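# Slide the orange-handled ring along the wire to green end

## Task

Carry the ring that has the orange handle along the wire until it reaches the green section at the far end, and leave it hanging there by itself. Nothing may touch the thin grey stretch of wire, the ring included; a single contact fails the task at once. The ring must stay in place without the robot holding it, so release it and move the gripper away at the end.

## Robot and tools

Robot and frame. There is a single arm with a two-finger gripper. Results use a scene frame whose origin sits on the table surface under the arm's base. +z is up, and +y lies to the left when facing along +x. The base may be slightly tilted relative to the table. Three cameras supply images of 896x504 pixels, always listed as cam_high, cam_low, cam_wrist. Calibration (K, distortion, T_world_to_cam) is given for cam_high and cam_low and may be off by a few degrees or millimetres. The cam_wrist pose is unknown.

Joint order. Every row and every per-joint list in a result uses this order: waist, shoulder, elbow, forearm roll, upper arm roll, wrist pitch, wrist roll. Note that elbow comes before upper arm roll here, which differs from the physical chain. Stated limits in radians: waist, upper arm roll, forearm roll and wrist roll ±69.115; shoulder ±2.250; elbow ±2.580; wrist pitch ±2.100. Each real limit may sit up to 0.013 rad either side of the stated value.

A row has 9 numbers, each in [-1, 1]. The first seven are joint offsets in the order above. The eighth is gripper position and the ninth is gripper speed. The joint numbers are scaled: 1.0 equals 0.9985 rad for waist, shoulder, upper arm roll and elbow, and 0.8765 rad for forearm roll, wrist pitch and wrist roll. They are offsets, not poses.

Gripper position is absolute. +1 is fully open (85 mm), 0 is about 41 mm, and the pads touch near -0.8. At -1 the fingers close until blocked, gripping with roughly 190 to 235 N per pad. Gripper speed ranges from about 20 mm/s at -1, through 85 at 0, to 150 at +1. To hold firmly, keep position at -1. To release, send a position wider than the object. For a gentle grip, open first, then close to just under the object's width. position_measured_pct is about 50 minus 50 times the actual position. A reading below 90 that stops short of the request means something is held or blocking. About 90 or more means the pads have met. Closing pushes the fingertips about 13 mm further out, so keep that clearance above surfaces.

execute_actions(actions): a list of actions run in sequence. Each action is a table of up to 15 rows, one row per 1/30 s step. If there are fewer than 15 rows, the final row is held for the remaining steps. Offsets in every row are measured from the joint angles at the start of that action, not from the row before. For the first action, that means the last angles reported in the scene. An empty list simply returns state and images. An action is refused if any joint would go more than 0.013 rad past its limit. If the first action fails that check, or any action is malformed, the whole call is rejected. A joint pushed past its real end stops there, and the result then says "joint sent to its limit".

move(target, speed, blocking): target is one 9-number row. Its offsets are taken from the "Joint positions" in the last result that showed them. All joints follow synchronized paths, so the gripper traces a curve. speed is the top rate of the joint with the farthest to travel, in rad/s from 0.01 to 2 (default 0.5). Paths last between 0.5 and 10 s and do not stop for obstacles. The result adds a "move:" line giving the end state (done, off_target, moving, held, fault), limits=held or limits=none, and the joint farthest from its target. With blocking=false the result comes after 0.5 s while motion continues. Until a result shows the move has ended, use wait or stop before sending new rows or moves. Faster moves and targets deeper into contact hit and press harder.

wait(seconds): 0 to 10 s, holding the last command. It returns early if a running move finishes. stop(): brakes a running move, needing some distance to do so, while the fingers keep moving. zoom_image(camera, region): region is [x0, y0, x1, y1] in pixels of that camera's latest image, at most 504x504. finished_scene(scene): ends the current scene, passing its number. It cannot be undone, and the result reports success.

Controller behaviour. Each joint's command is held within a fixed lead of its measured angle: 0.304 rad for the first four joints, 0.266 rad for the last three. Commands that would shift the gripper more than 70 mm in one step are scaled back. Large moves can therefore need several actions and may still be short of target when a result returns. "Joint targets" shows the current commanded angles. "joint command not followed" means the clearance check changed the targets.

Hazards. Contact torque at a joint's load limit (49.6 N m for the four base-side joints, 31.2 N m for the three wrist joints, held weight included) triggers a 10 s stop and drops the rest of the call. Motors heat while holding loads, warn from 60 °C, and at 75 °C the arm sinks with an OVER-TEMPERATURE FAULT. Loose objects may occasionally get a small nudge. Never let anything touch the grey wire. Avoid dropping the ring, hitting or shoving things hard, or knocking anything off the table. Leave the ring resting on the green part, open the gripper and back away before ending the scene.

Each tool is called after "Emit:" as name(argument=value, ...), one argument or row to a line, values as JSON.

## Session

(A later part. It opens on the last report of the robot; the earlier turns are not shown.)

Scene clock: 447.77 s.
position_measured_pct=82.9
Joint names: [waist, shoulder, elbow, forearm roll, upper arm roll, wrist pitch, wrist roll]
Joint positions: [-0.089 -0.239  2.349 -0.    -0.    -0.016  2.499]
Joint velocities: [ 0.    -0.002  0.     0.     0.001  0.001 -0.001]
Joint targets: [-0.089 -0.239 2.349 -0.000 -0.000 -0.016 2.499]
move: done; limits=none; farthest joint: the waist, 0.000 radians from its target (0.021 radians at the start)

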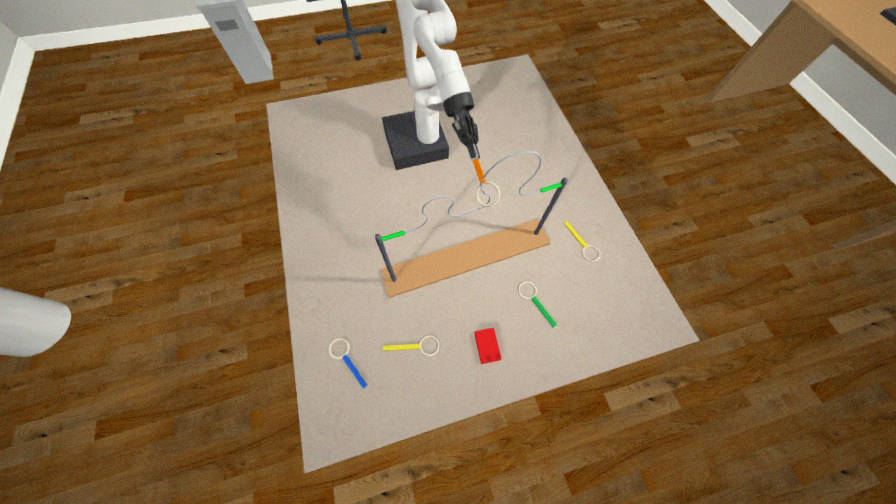

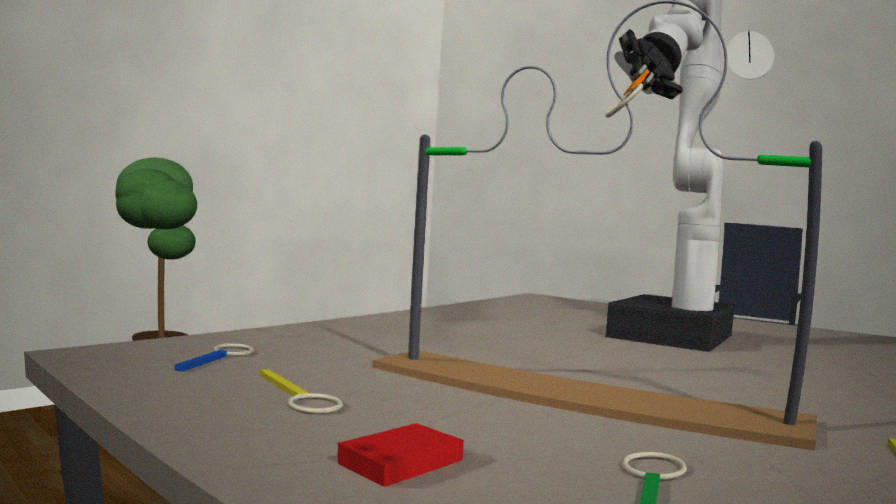

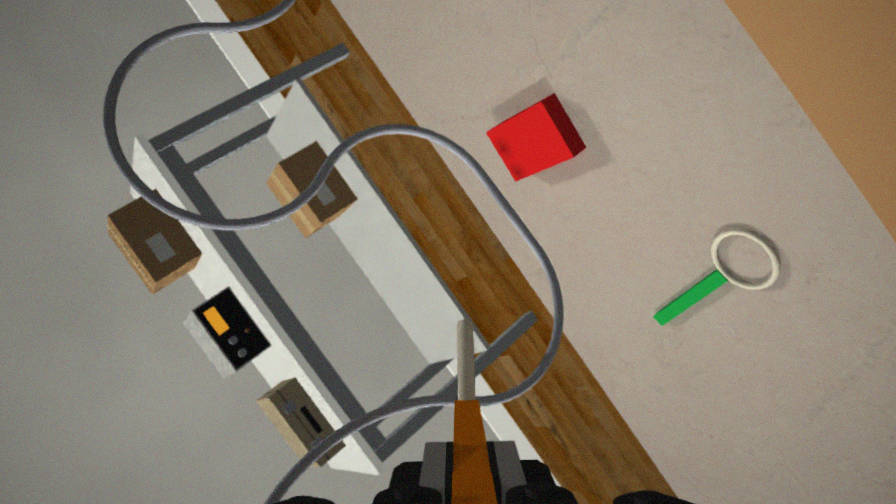

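Emit:
move(
  target=[0.0437,-0.0542,-0.1081,0,0,0.185,0.48,-0.72,-1],
  speed=0.7,
)

Emit:
move(
  target=[-0.0084,-0.0396,-0.1352,0,0,0.1991,0.764,-0.72,-1],
  speed=1,
)

Emit:
move(
  target=[-0.0555,-0.0143,-0.1107,0,0,0.1424,0.65,-0.72,-1],
  speed=0.9,
)

Emit:
zoom_image(
  camera="cam_high",
  region=[460, 125, 560, 205],
)

Scene clock: 468.17 s.
position_measured_pct=82.9
Joint names: [waist, shoulder, elbow, forearm roll, upper arm roll, wrist pitch, wrist roll]
Joint positions: [-0.045 -0.293  2.241 -0.    -0.     0.146  2.92 ]
Joint velocities: [ 0.001 -0.001 -0.001  0.    -0.     0.     0.001]
Joint targets: [-0.045 -0.293 2.241 -0.000 -0.000 0.146 2.920]
move: done; limits=none; farthest joint: the waist, 0.000 radians from its target (0.043 radians at the start)

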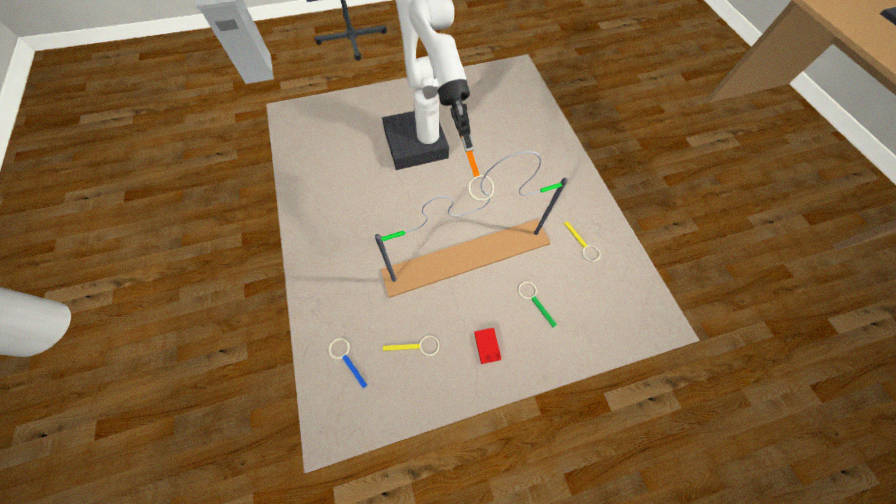

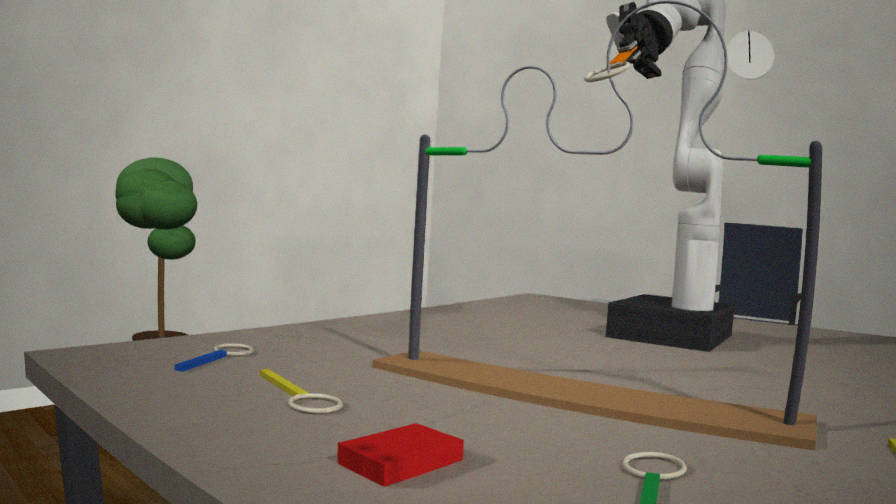

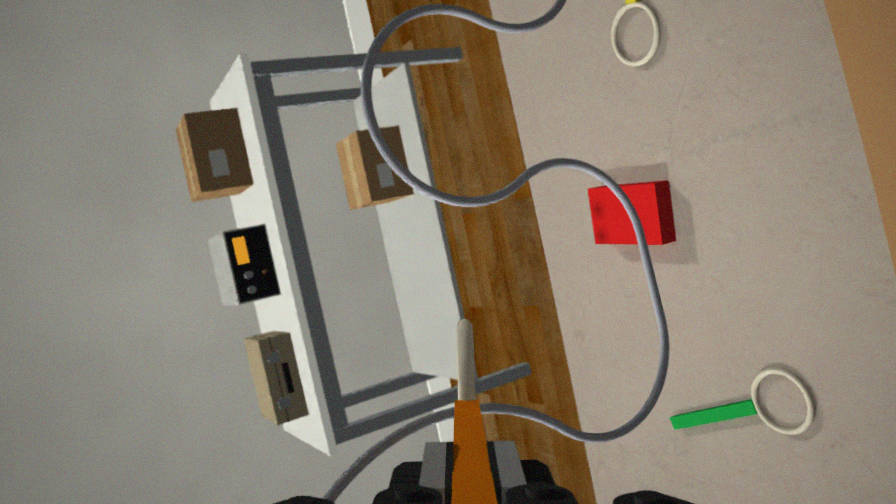

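Scene clock: 469.50 s.
position_measured_pct=82.9
Joint names: [waist, shoulder, elbow, forearm roll, upper arm roll, wrist pitch, wrist roll]
Joint positions: [-0.053 -0.332  2.106 -0.    -0.     0.32   3.59 ]
Joint velocities: [-0.     0.003 -0.001  0.001  0.     0.001  0.002]
Joint targets: [-0.053 -0.332 2.106 -0.000 -0.000 0.320 3.590]
move: done; limits=none; farthest joint: the waist, 0.000 radians from its target (0.008 radians at the start)

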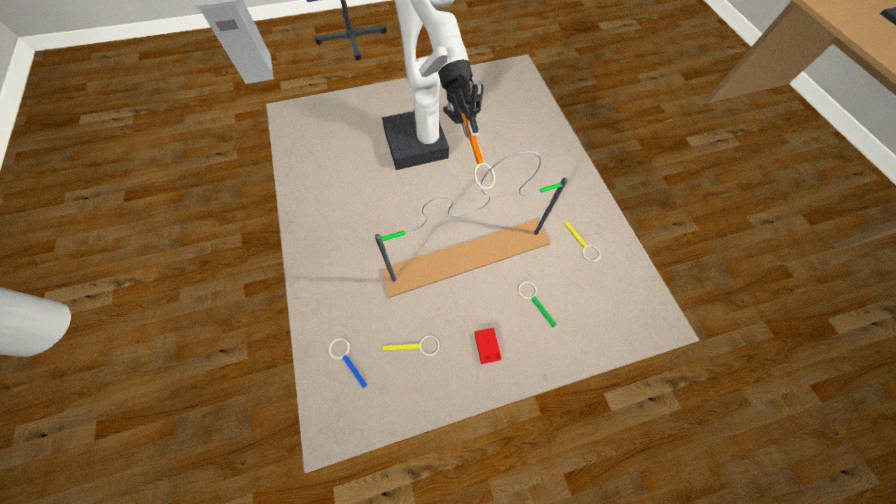

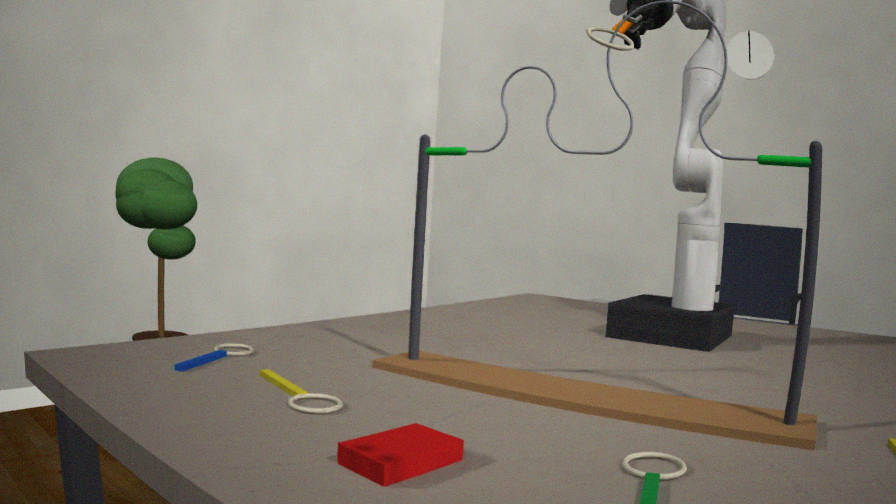

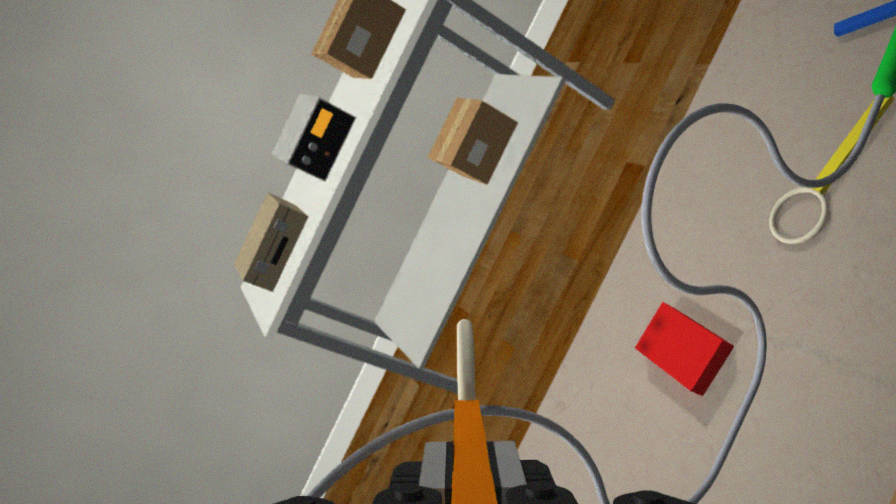

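Scene clock: 470.77 s.
position_measured_pct=82.9
Joint names: [waist, shoulder, elbow, forearm roll, upper arm roll, wrist pitch, wrist roll]
Joint positions: [-0.109 -0.346  1.996 -0.    -0.     0.445  4.159]
Joint velocities: [-0.001 -0.     0.     0.001 -0.     0.     0.001]
Joint targets: [-0.109 -0.346 1.996 -0.000 -0.000 0.445 4.159]
move: done; limits=none; farthest joint: the waist, 0.000 radians from its target (0.055 radians at the start)

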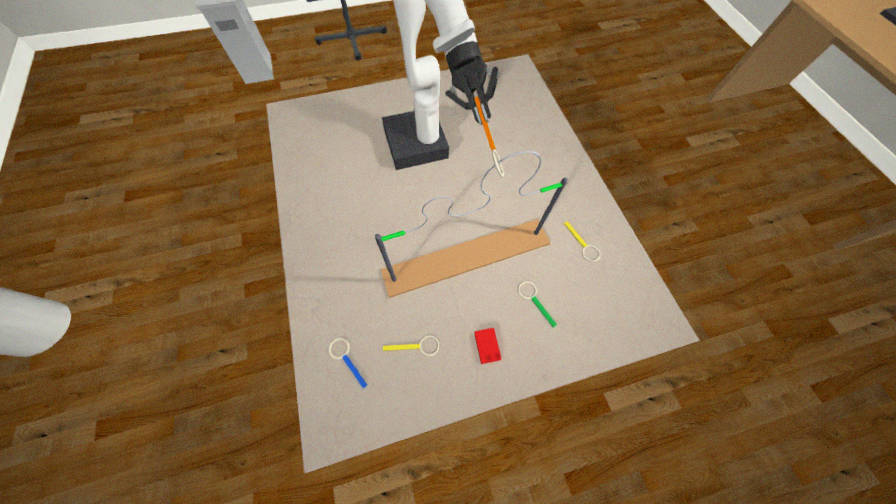

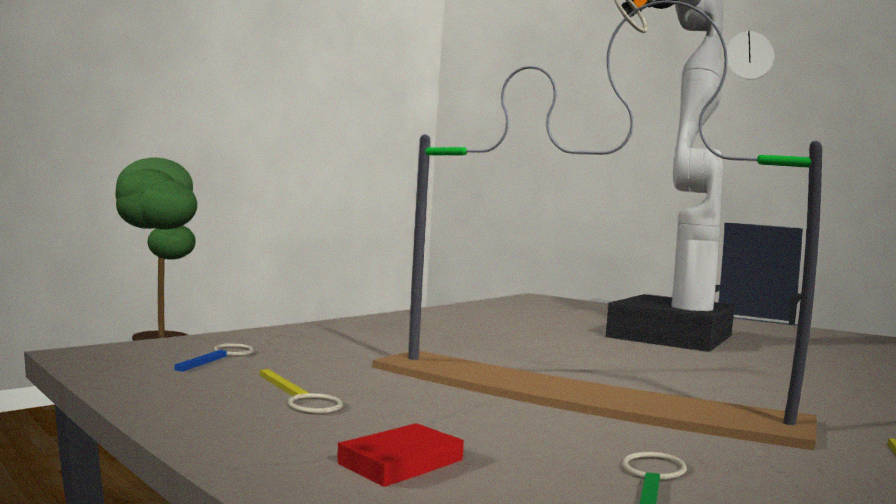

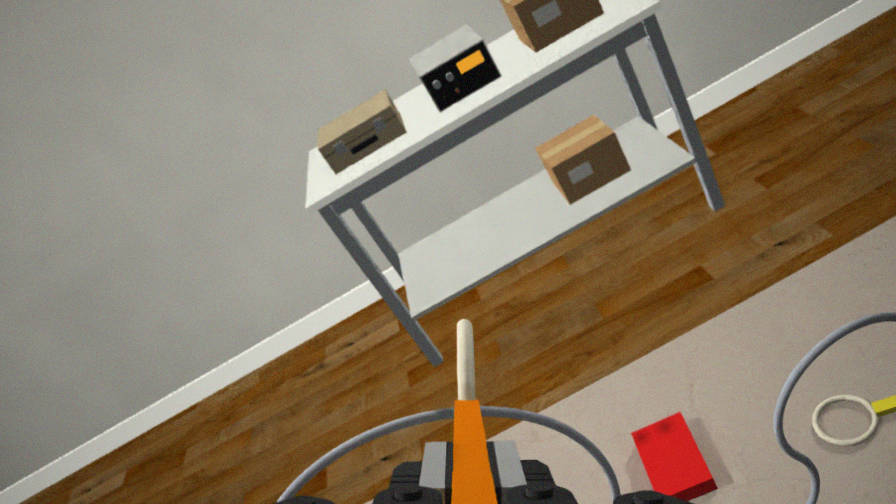

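Region (460, 125, 560, 205) of cam_high's 896x504 image, scaled by 5.040, with more detail than that image has; it fills the top 403 rows of this view, and the rest is white.

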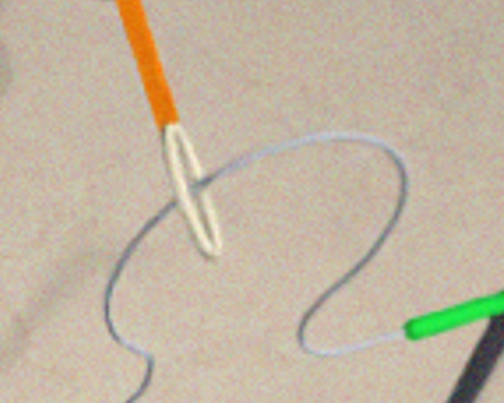

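Emit:
move(
  target=[-0.0833,0.0053,-0.0473,0,0,0.0536,0.55,-0.72,-1],
  speed=0.8,
)

Emit:
move(
  target=[-0.0823,0.0189,0.0426,0,0,-0.0759,0.593,-0.72,-1],
  speed=0.8,
)

Emit:
zoom_image(
  camera="cam_high",
  region=[480, 120, 580, 205],
)

Emit:
move(
  target=[-0.0518,0.0328,0.0979,0,0,-0.149,0.764,-0.72,-1],
  speed=1,
)

Scene clock: 486.23 s.
position_measured_pct=82.9
Joint names: [waist, shoulder, elbow, forearm roll, upper arm roll, wrist pitch, wrist roll]
Joint positions: [-0.192 -0.341  1.948 -0.    -0.     0.492  4.641]
Joint velocities: [-0.002  0.     0.     0.001  0.     0.     0.001]
Joint targets: [-0.192 -0.341 1.948 -0.000 -0.000 0.492 4.641]
move: done; limits=none; farthest joint: the waist, 0.000 radians from its target (0.083 radians at the start)

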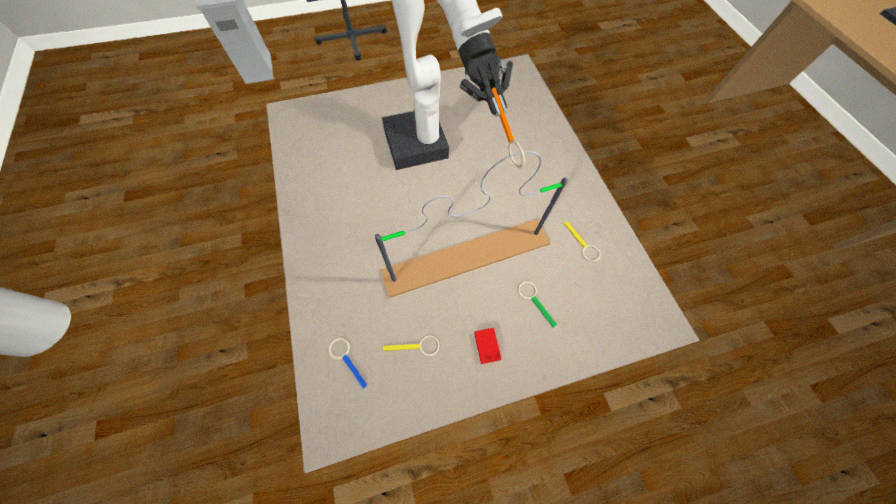

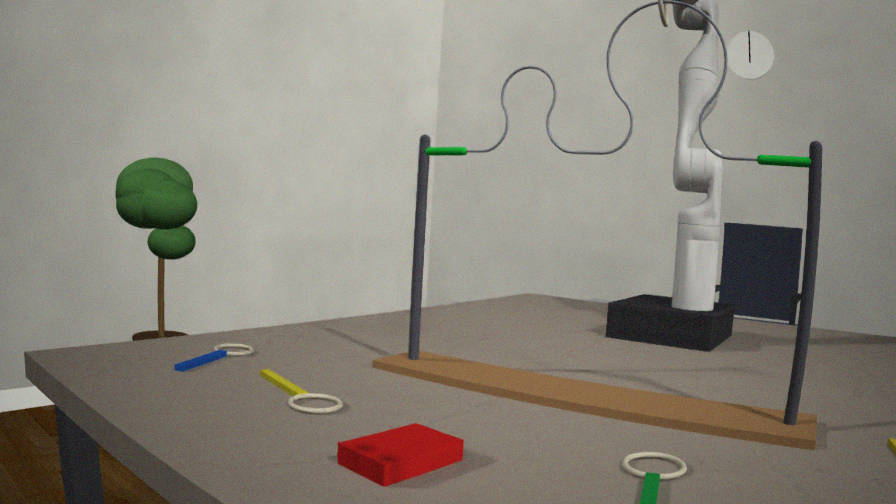

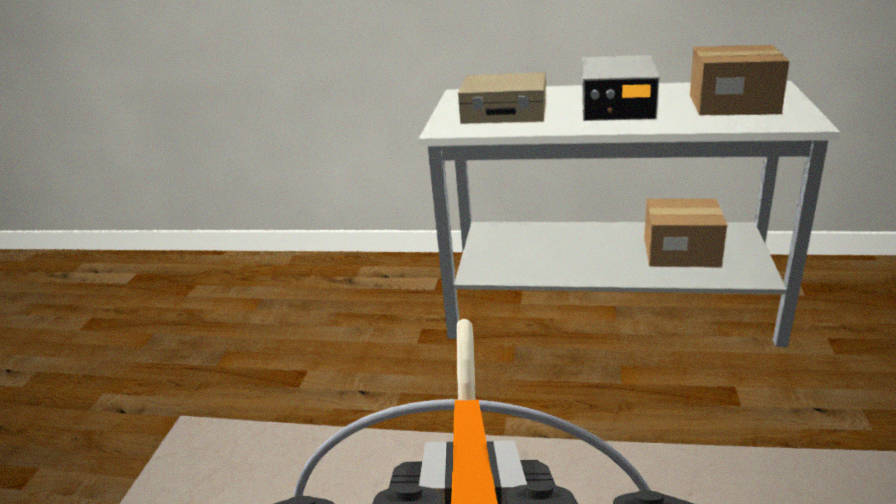

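Scene clock: 487.47 s.
position_measured_pct=82.9
Joint names: [waist, shoulder, elbow, forearm roll, upper arm roll, wrist pitch, wrist roll]
Joint positions: [-0.274 -0.322  1.991 -0.    -0.     0.426  5.161]
Joint velocities: [-0.002  0.002  0.002  0.     0.    -0.001  0.002]
Joint targets: [-0.274 -0.322 1.991 -0.000 -0.000 0.426 5.161]
move: done; limits=none; farthest joint: the waist, 0.000 radians from its target (0.082 radians at the start)

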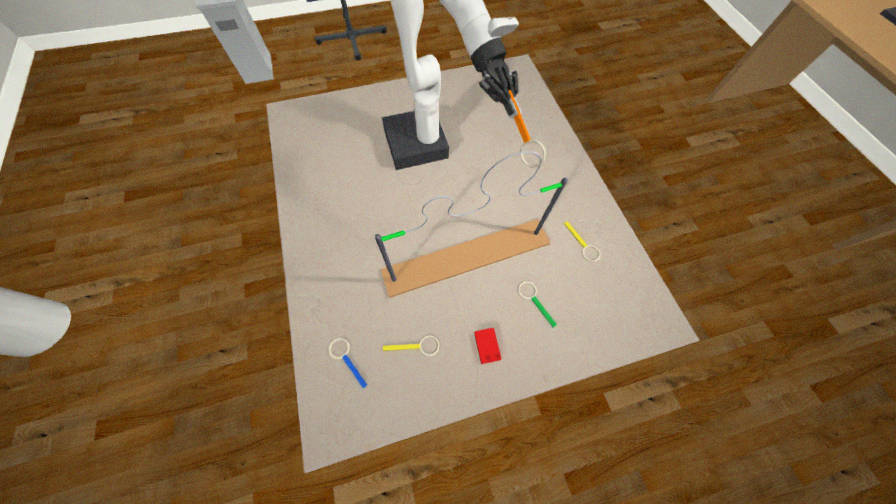

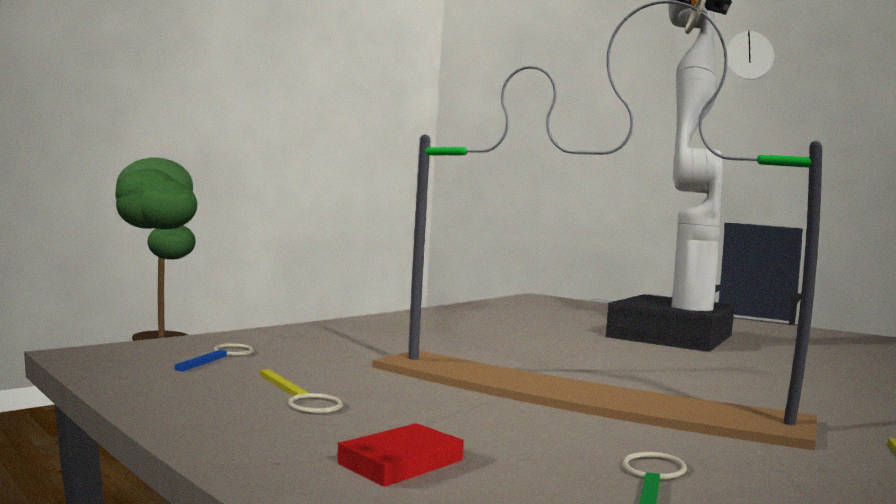

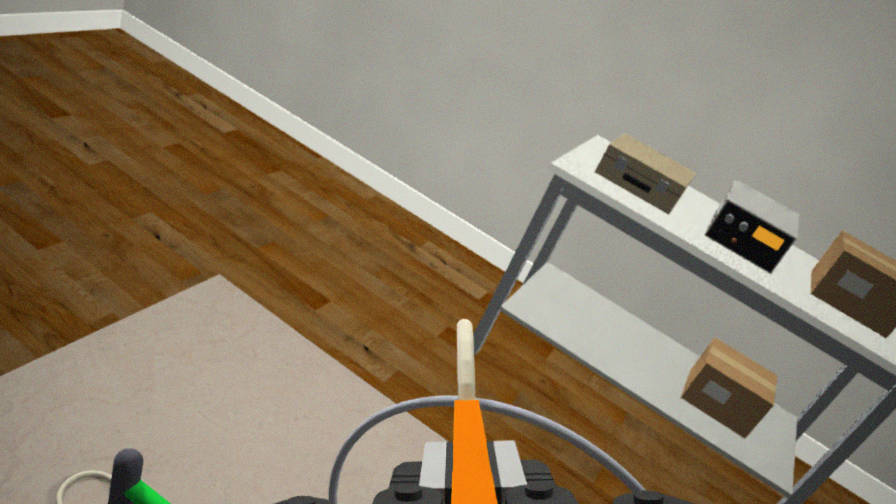

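Region (480, 120, 580, 205) of cam_high's 896x504 image, scaled by 5.040, with more detail than that image has; it fills the top 428 rows of this view, and the rest is white.

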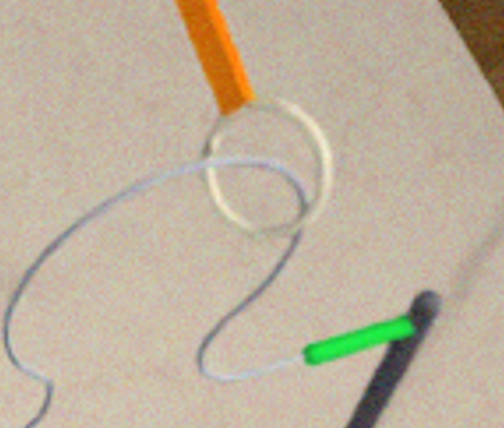

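Scene clock: 488.80 s.
position_measured_pct=82.9
Joint names: [waist, shoulder, elbow, forearm roll, upper arm roll, wrist pitch, wrist roll]
Joint positions: [-0.325 -0.29   2.089 -0.    -0.     0.295  5.831]
Joint velocities: [-0.001  0.002  0.     0.     0.     0.     0.001]
Joint targets: [-0.326 -0.290 2.089 -0.000 -0.000 0.295 5.831]
move: done; limits=none; farthest joint: the waist, 0.000 radians from its target (0.052 radians at the start)

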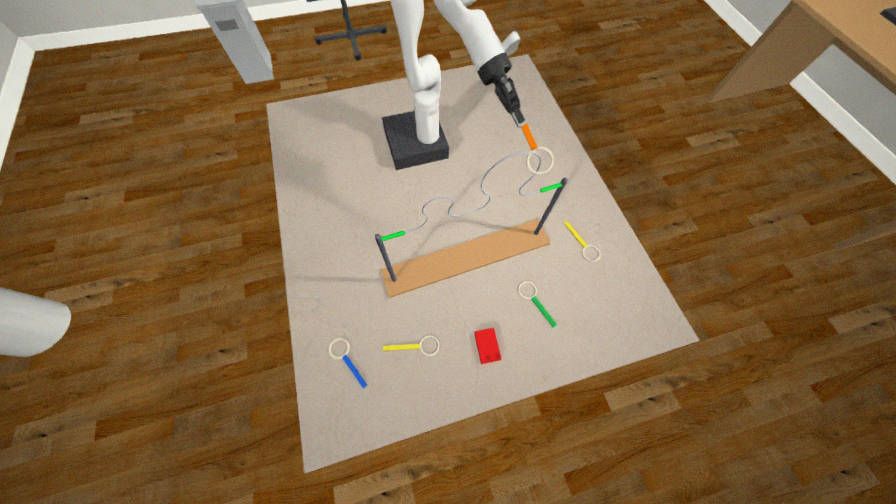

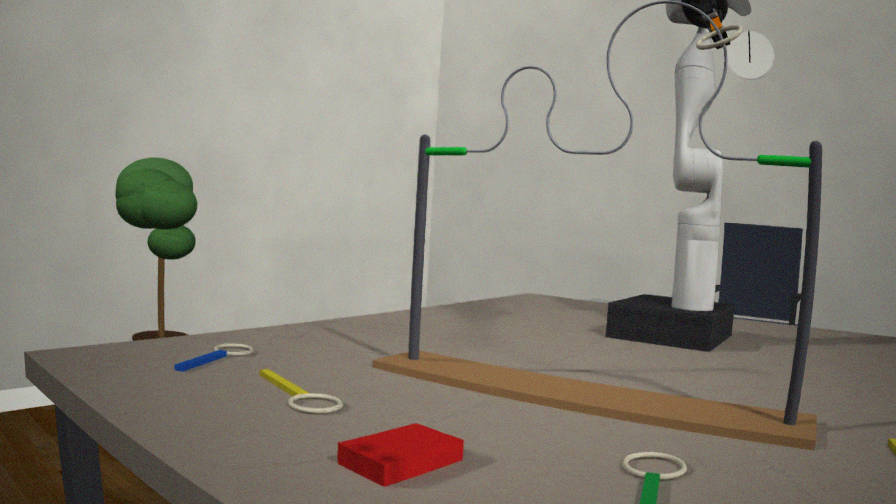

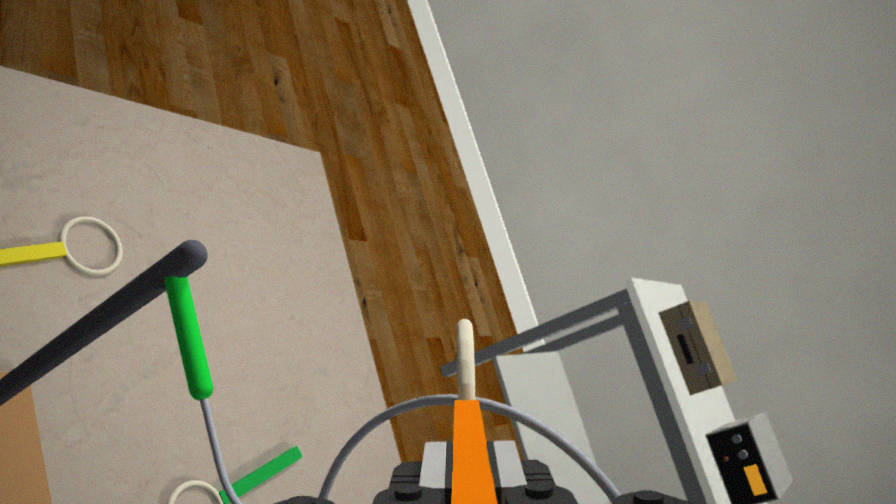

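Emit:
move(
  target=[-0.0125,0.0447,0.1292,0,0,-0.1978,0.752,-0.72,-1],
  speed=1,
)

Emit:
move(
  target=[0.0381,0.0428,0.1076,0,0,-0.1712,0.445,-0.72,-1],
  speed=0.7,
)

Emit:
move(
  target=[0.0203,0.0491,0.0756,0,0,-0.142,-0.719,-0.72,-1],
  speed=1,
)

Emit:
zoom_image(
  camera="cam_high",
  region=[490, 140, 580, 215],
)

Scene clock: 506.20 s.
position_measured_pct=82.9
Joint names: [waist, shoulder, elbow, forearm roll, upper arm roll, wrist pitch, wrist roll]
Joint positions: [-0.338 -0.245  2.218 -0.    -0.     0.122  6.49 ]
Joint velocities: [-0.     0.002  0.    -0.    -0.001 -0.     0.001]
Joint targets: [-0.338 -0.245 2.218 -0.000 -0.000 0.122 6.490]
move: done; limits=none; farthest joint: the waist, 0.000 radians from its target (0.012 radians at the start)

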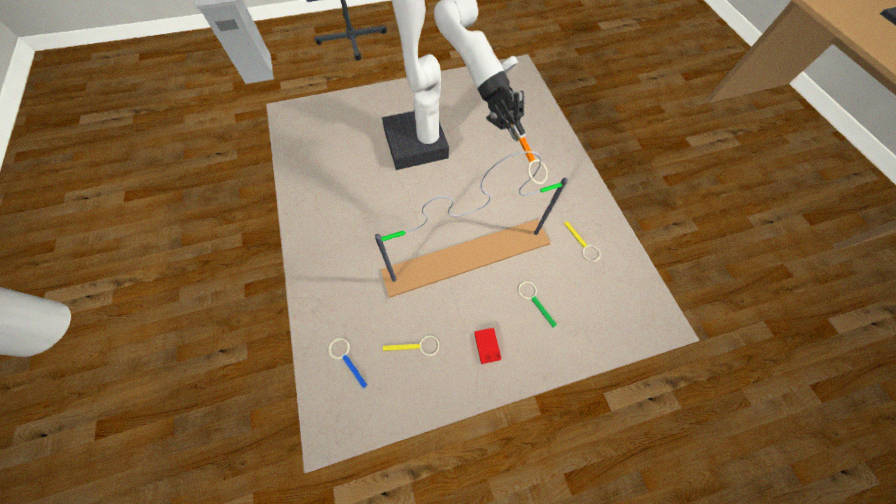

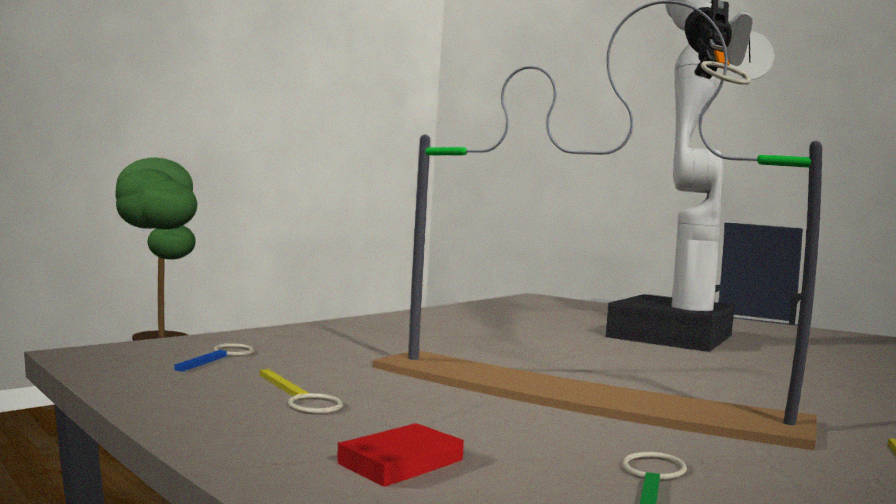

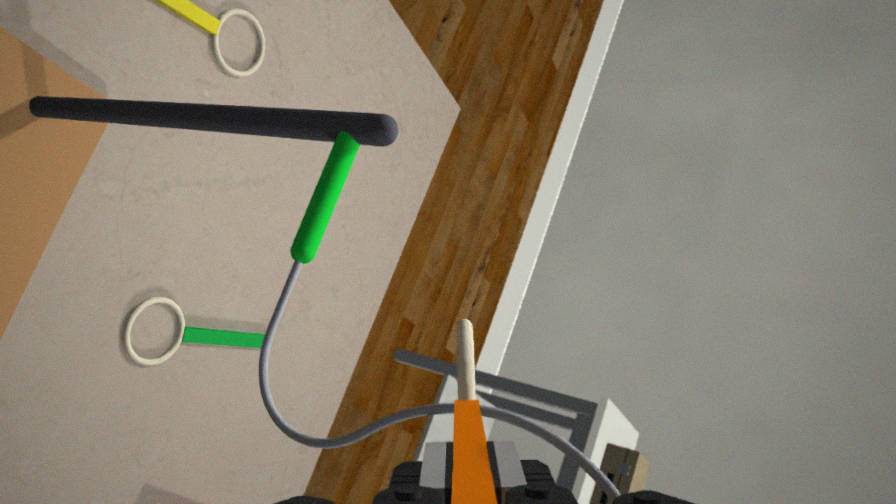

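Scene clock: 507.30 s.
position_measured_pct=82.9
Joint names: [waist, shoulder, elbow, forearm roll, upper arm roll, wrist pitch, wrist roll]
Joint positions: [-0.3   -0.202  2.325 -0.    -0.    -0.028  6.88 ]
Joint velocities: [ 0.001  0.002  0.    -0.     0.001 -0.     0.002]
Joint targets: [-0.300 -0.202 2.325 -0.000 -0.000 -0.028 6.880]
move: done; limits=none; farthest joint: the waist, 0.000 radians from its target (0.038 radians at the start)

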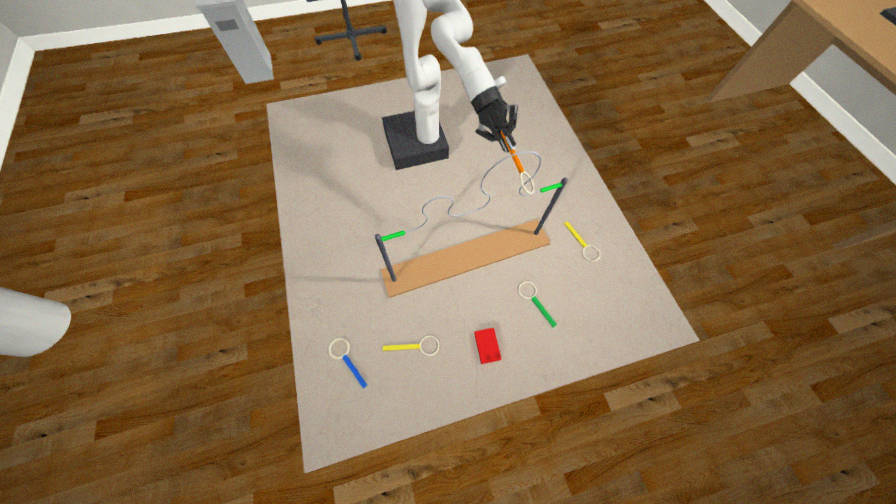

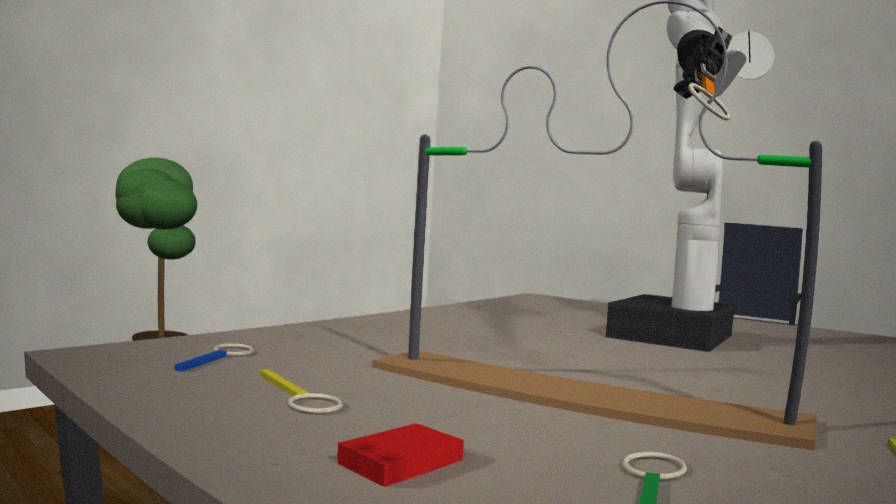

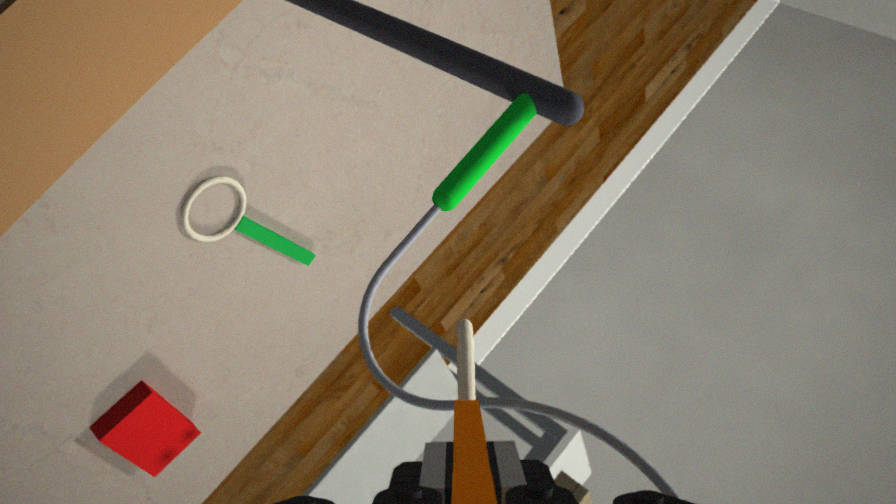

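Scene clock: 508.57 s.
position_measured_pct=82.9
Joint names: [waist, shoulder, elbow, forearm roll, upper arm roll, wrist pitch, wrist roll]
Joint positions: [-0.28  -0.153  2.4   -0.    -0.    -0.153  6.25 ]
Joint velocities: [ 0.     0.001  0.     0.    -0.    -0.    -0.001]
Joint targets: [-0.280 -0.153 2.401 -0.000 -0.000 -0.153 6.249]
move: done; limits=none; farthest joint: the waist, 0.000 radians from its target (0.020 radians at the start)

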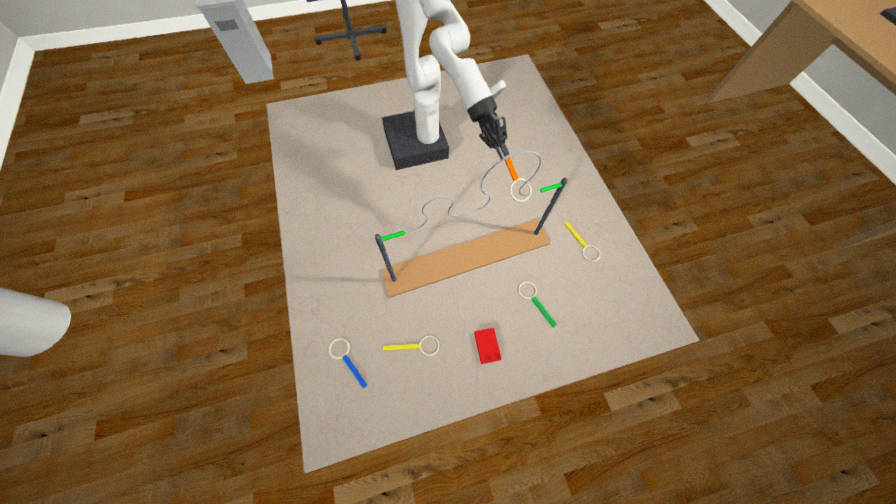

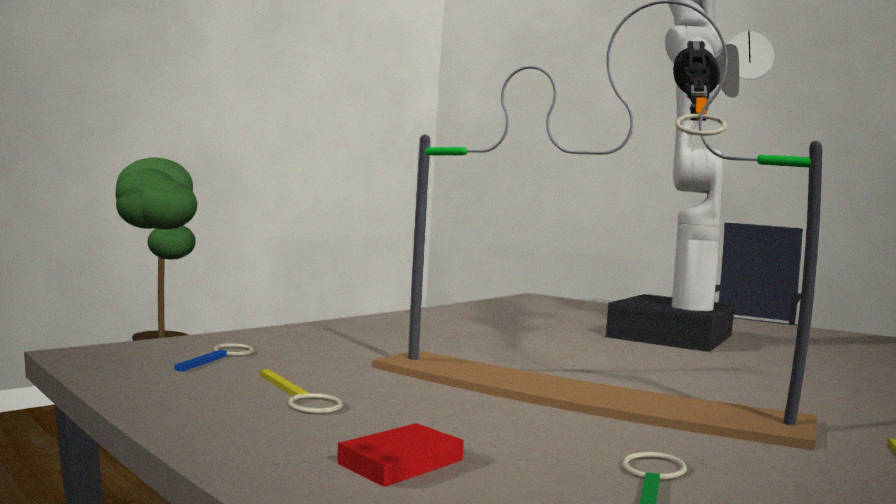

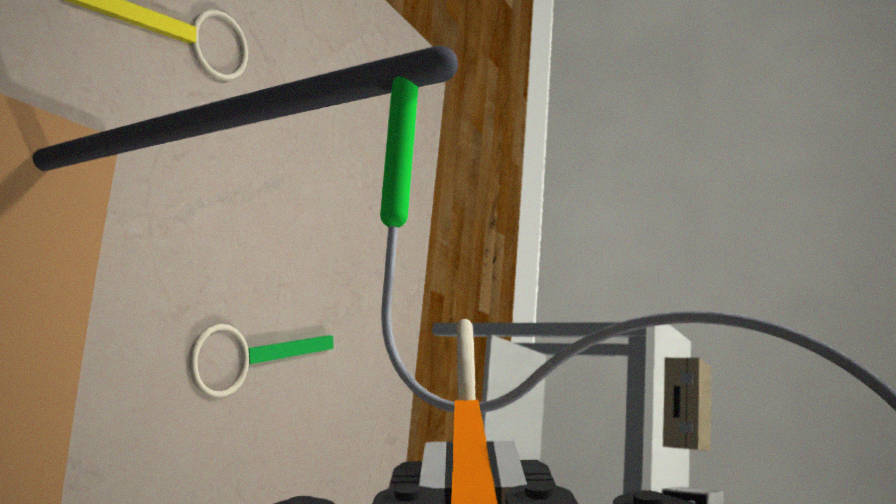

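Region (490, 140, 580, 215) of cam_high's 896x504 image, scaled by 5.600, with more detail than that image has.

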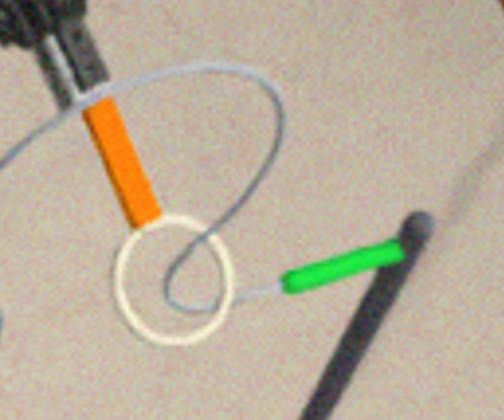

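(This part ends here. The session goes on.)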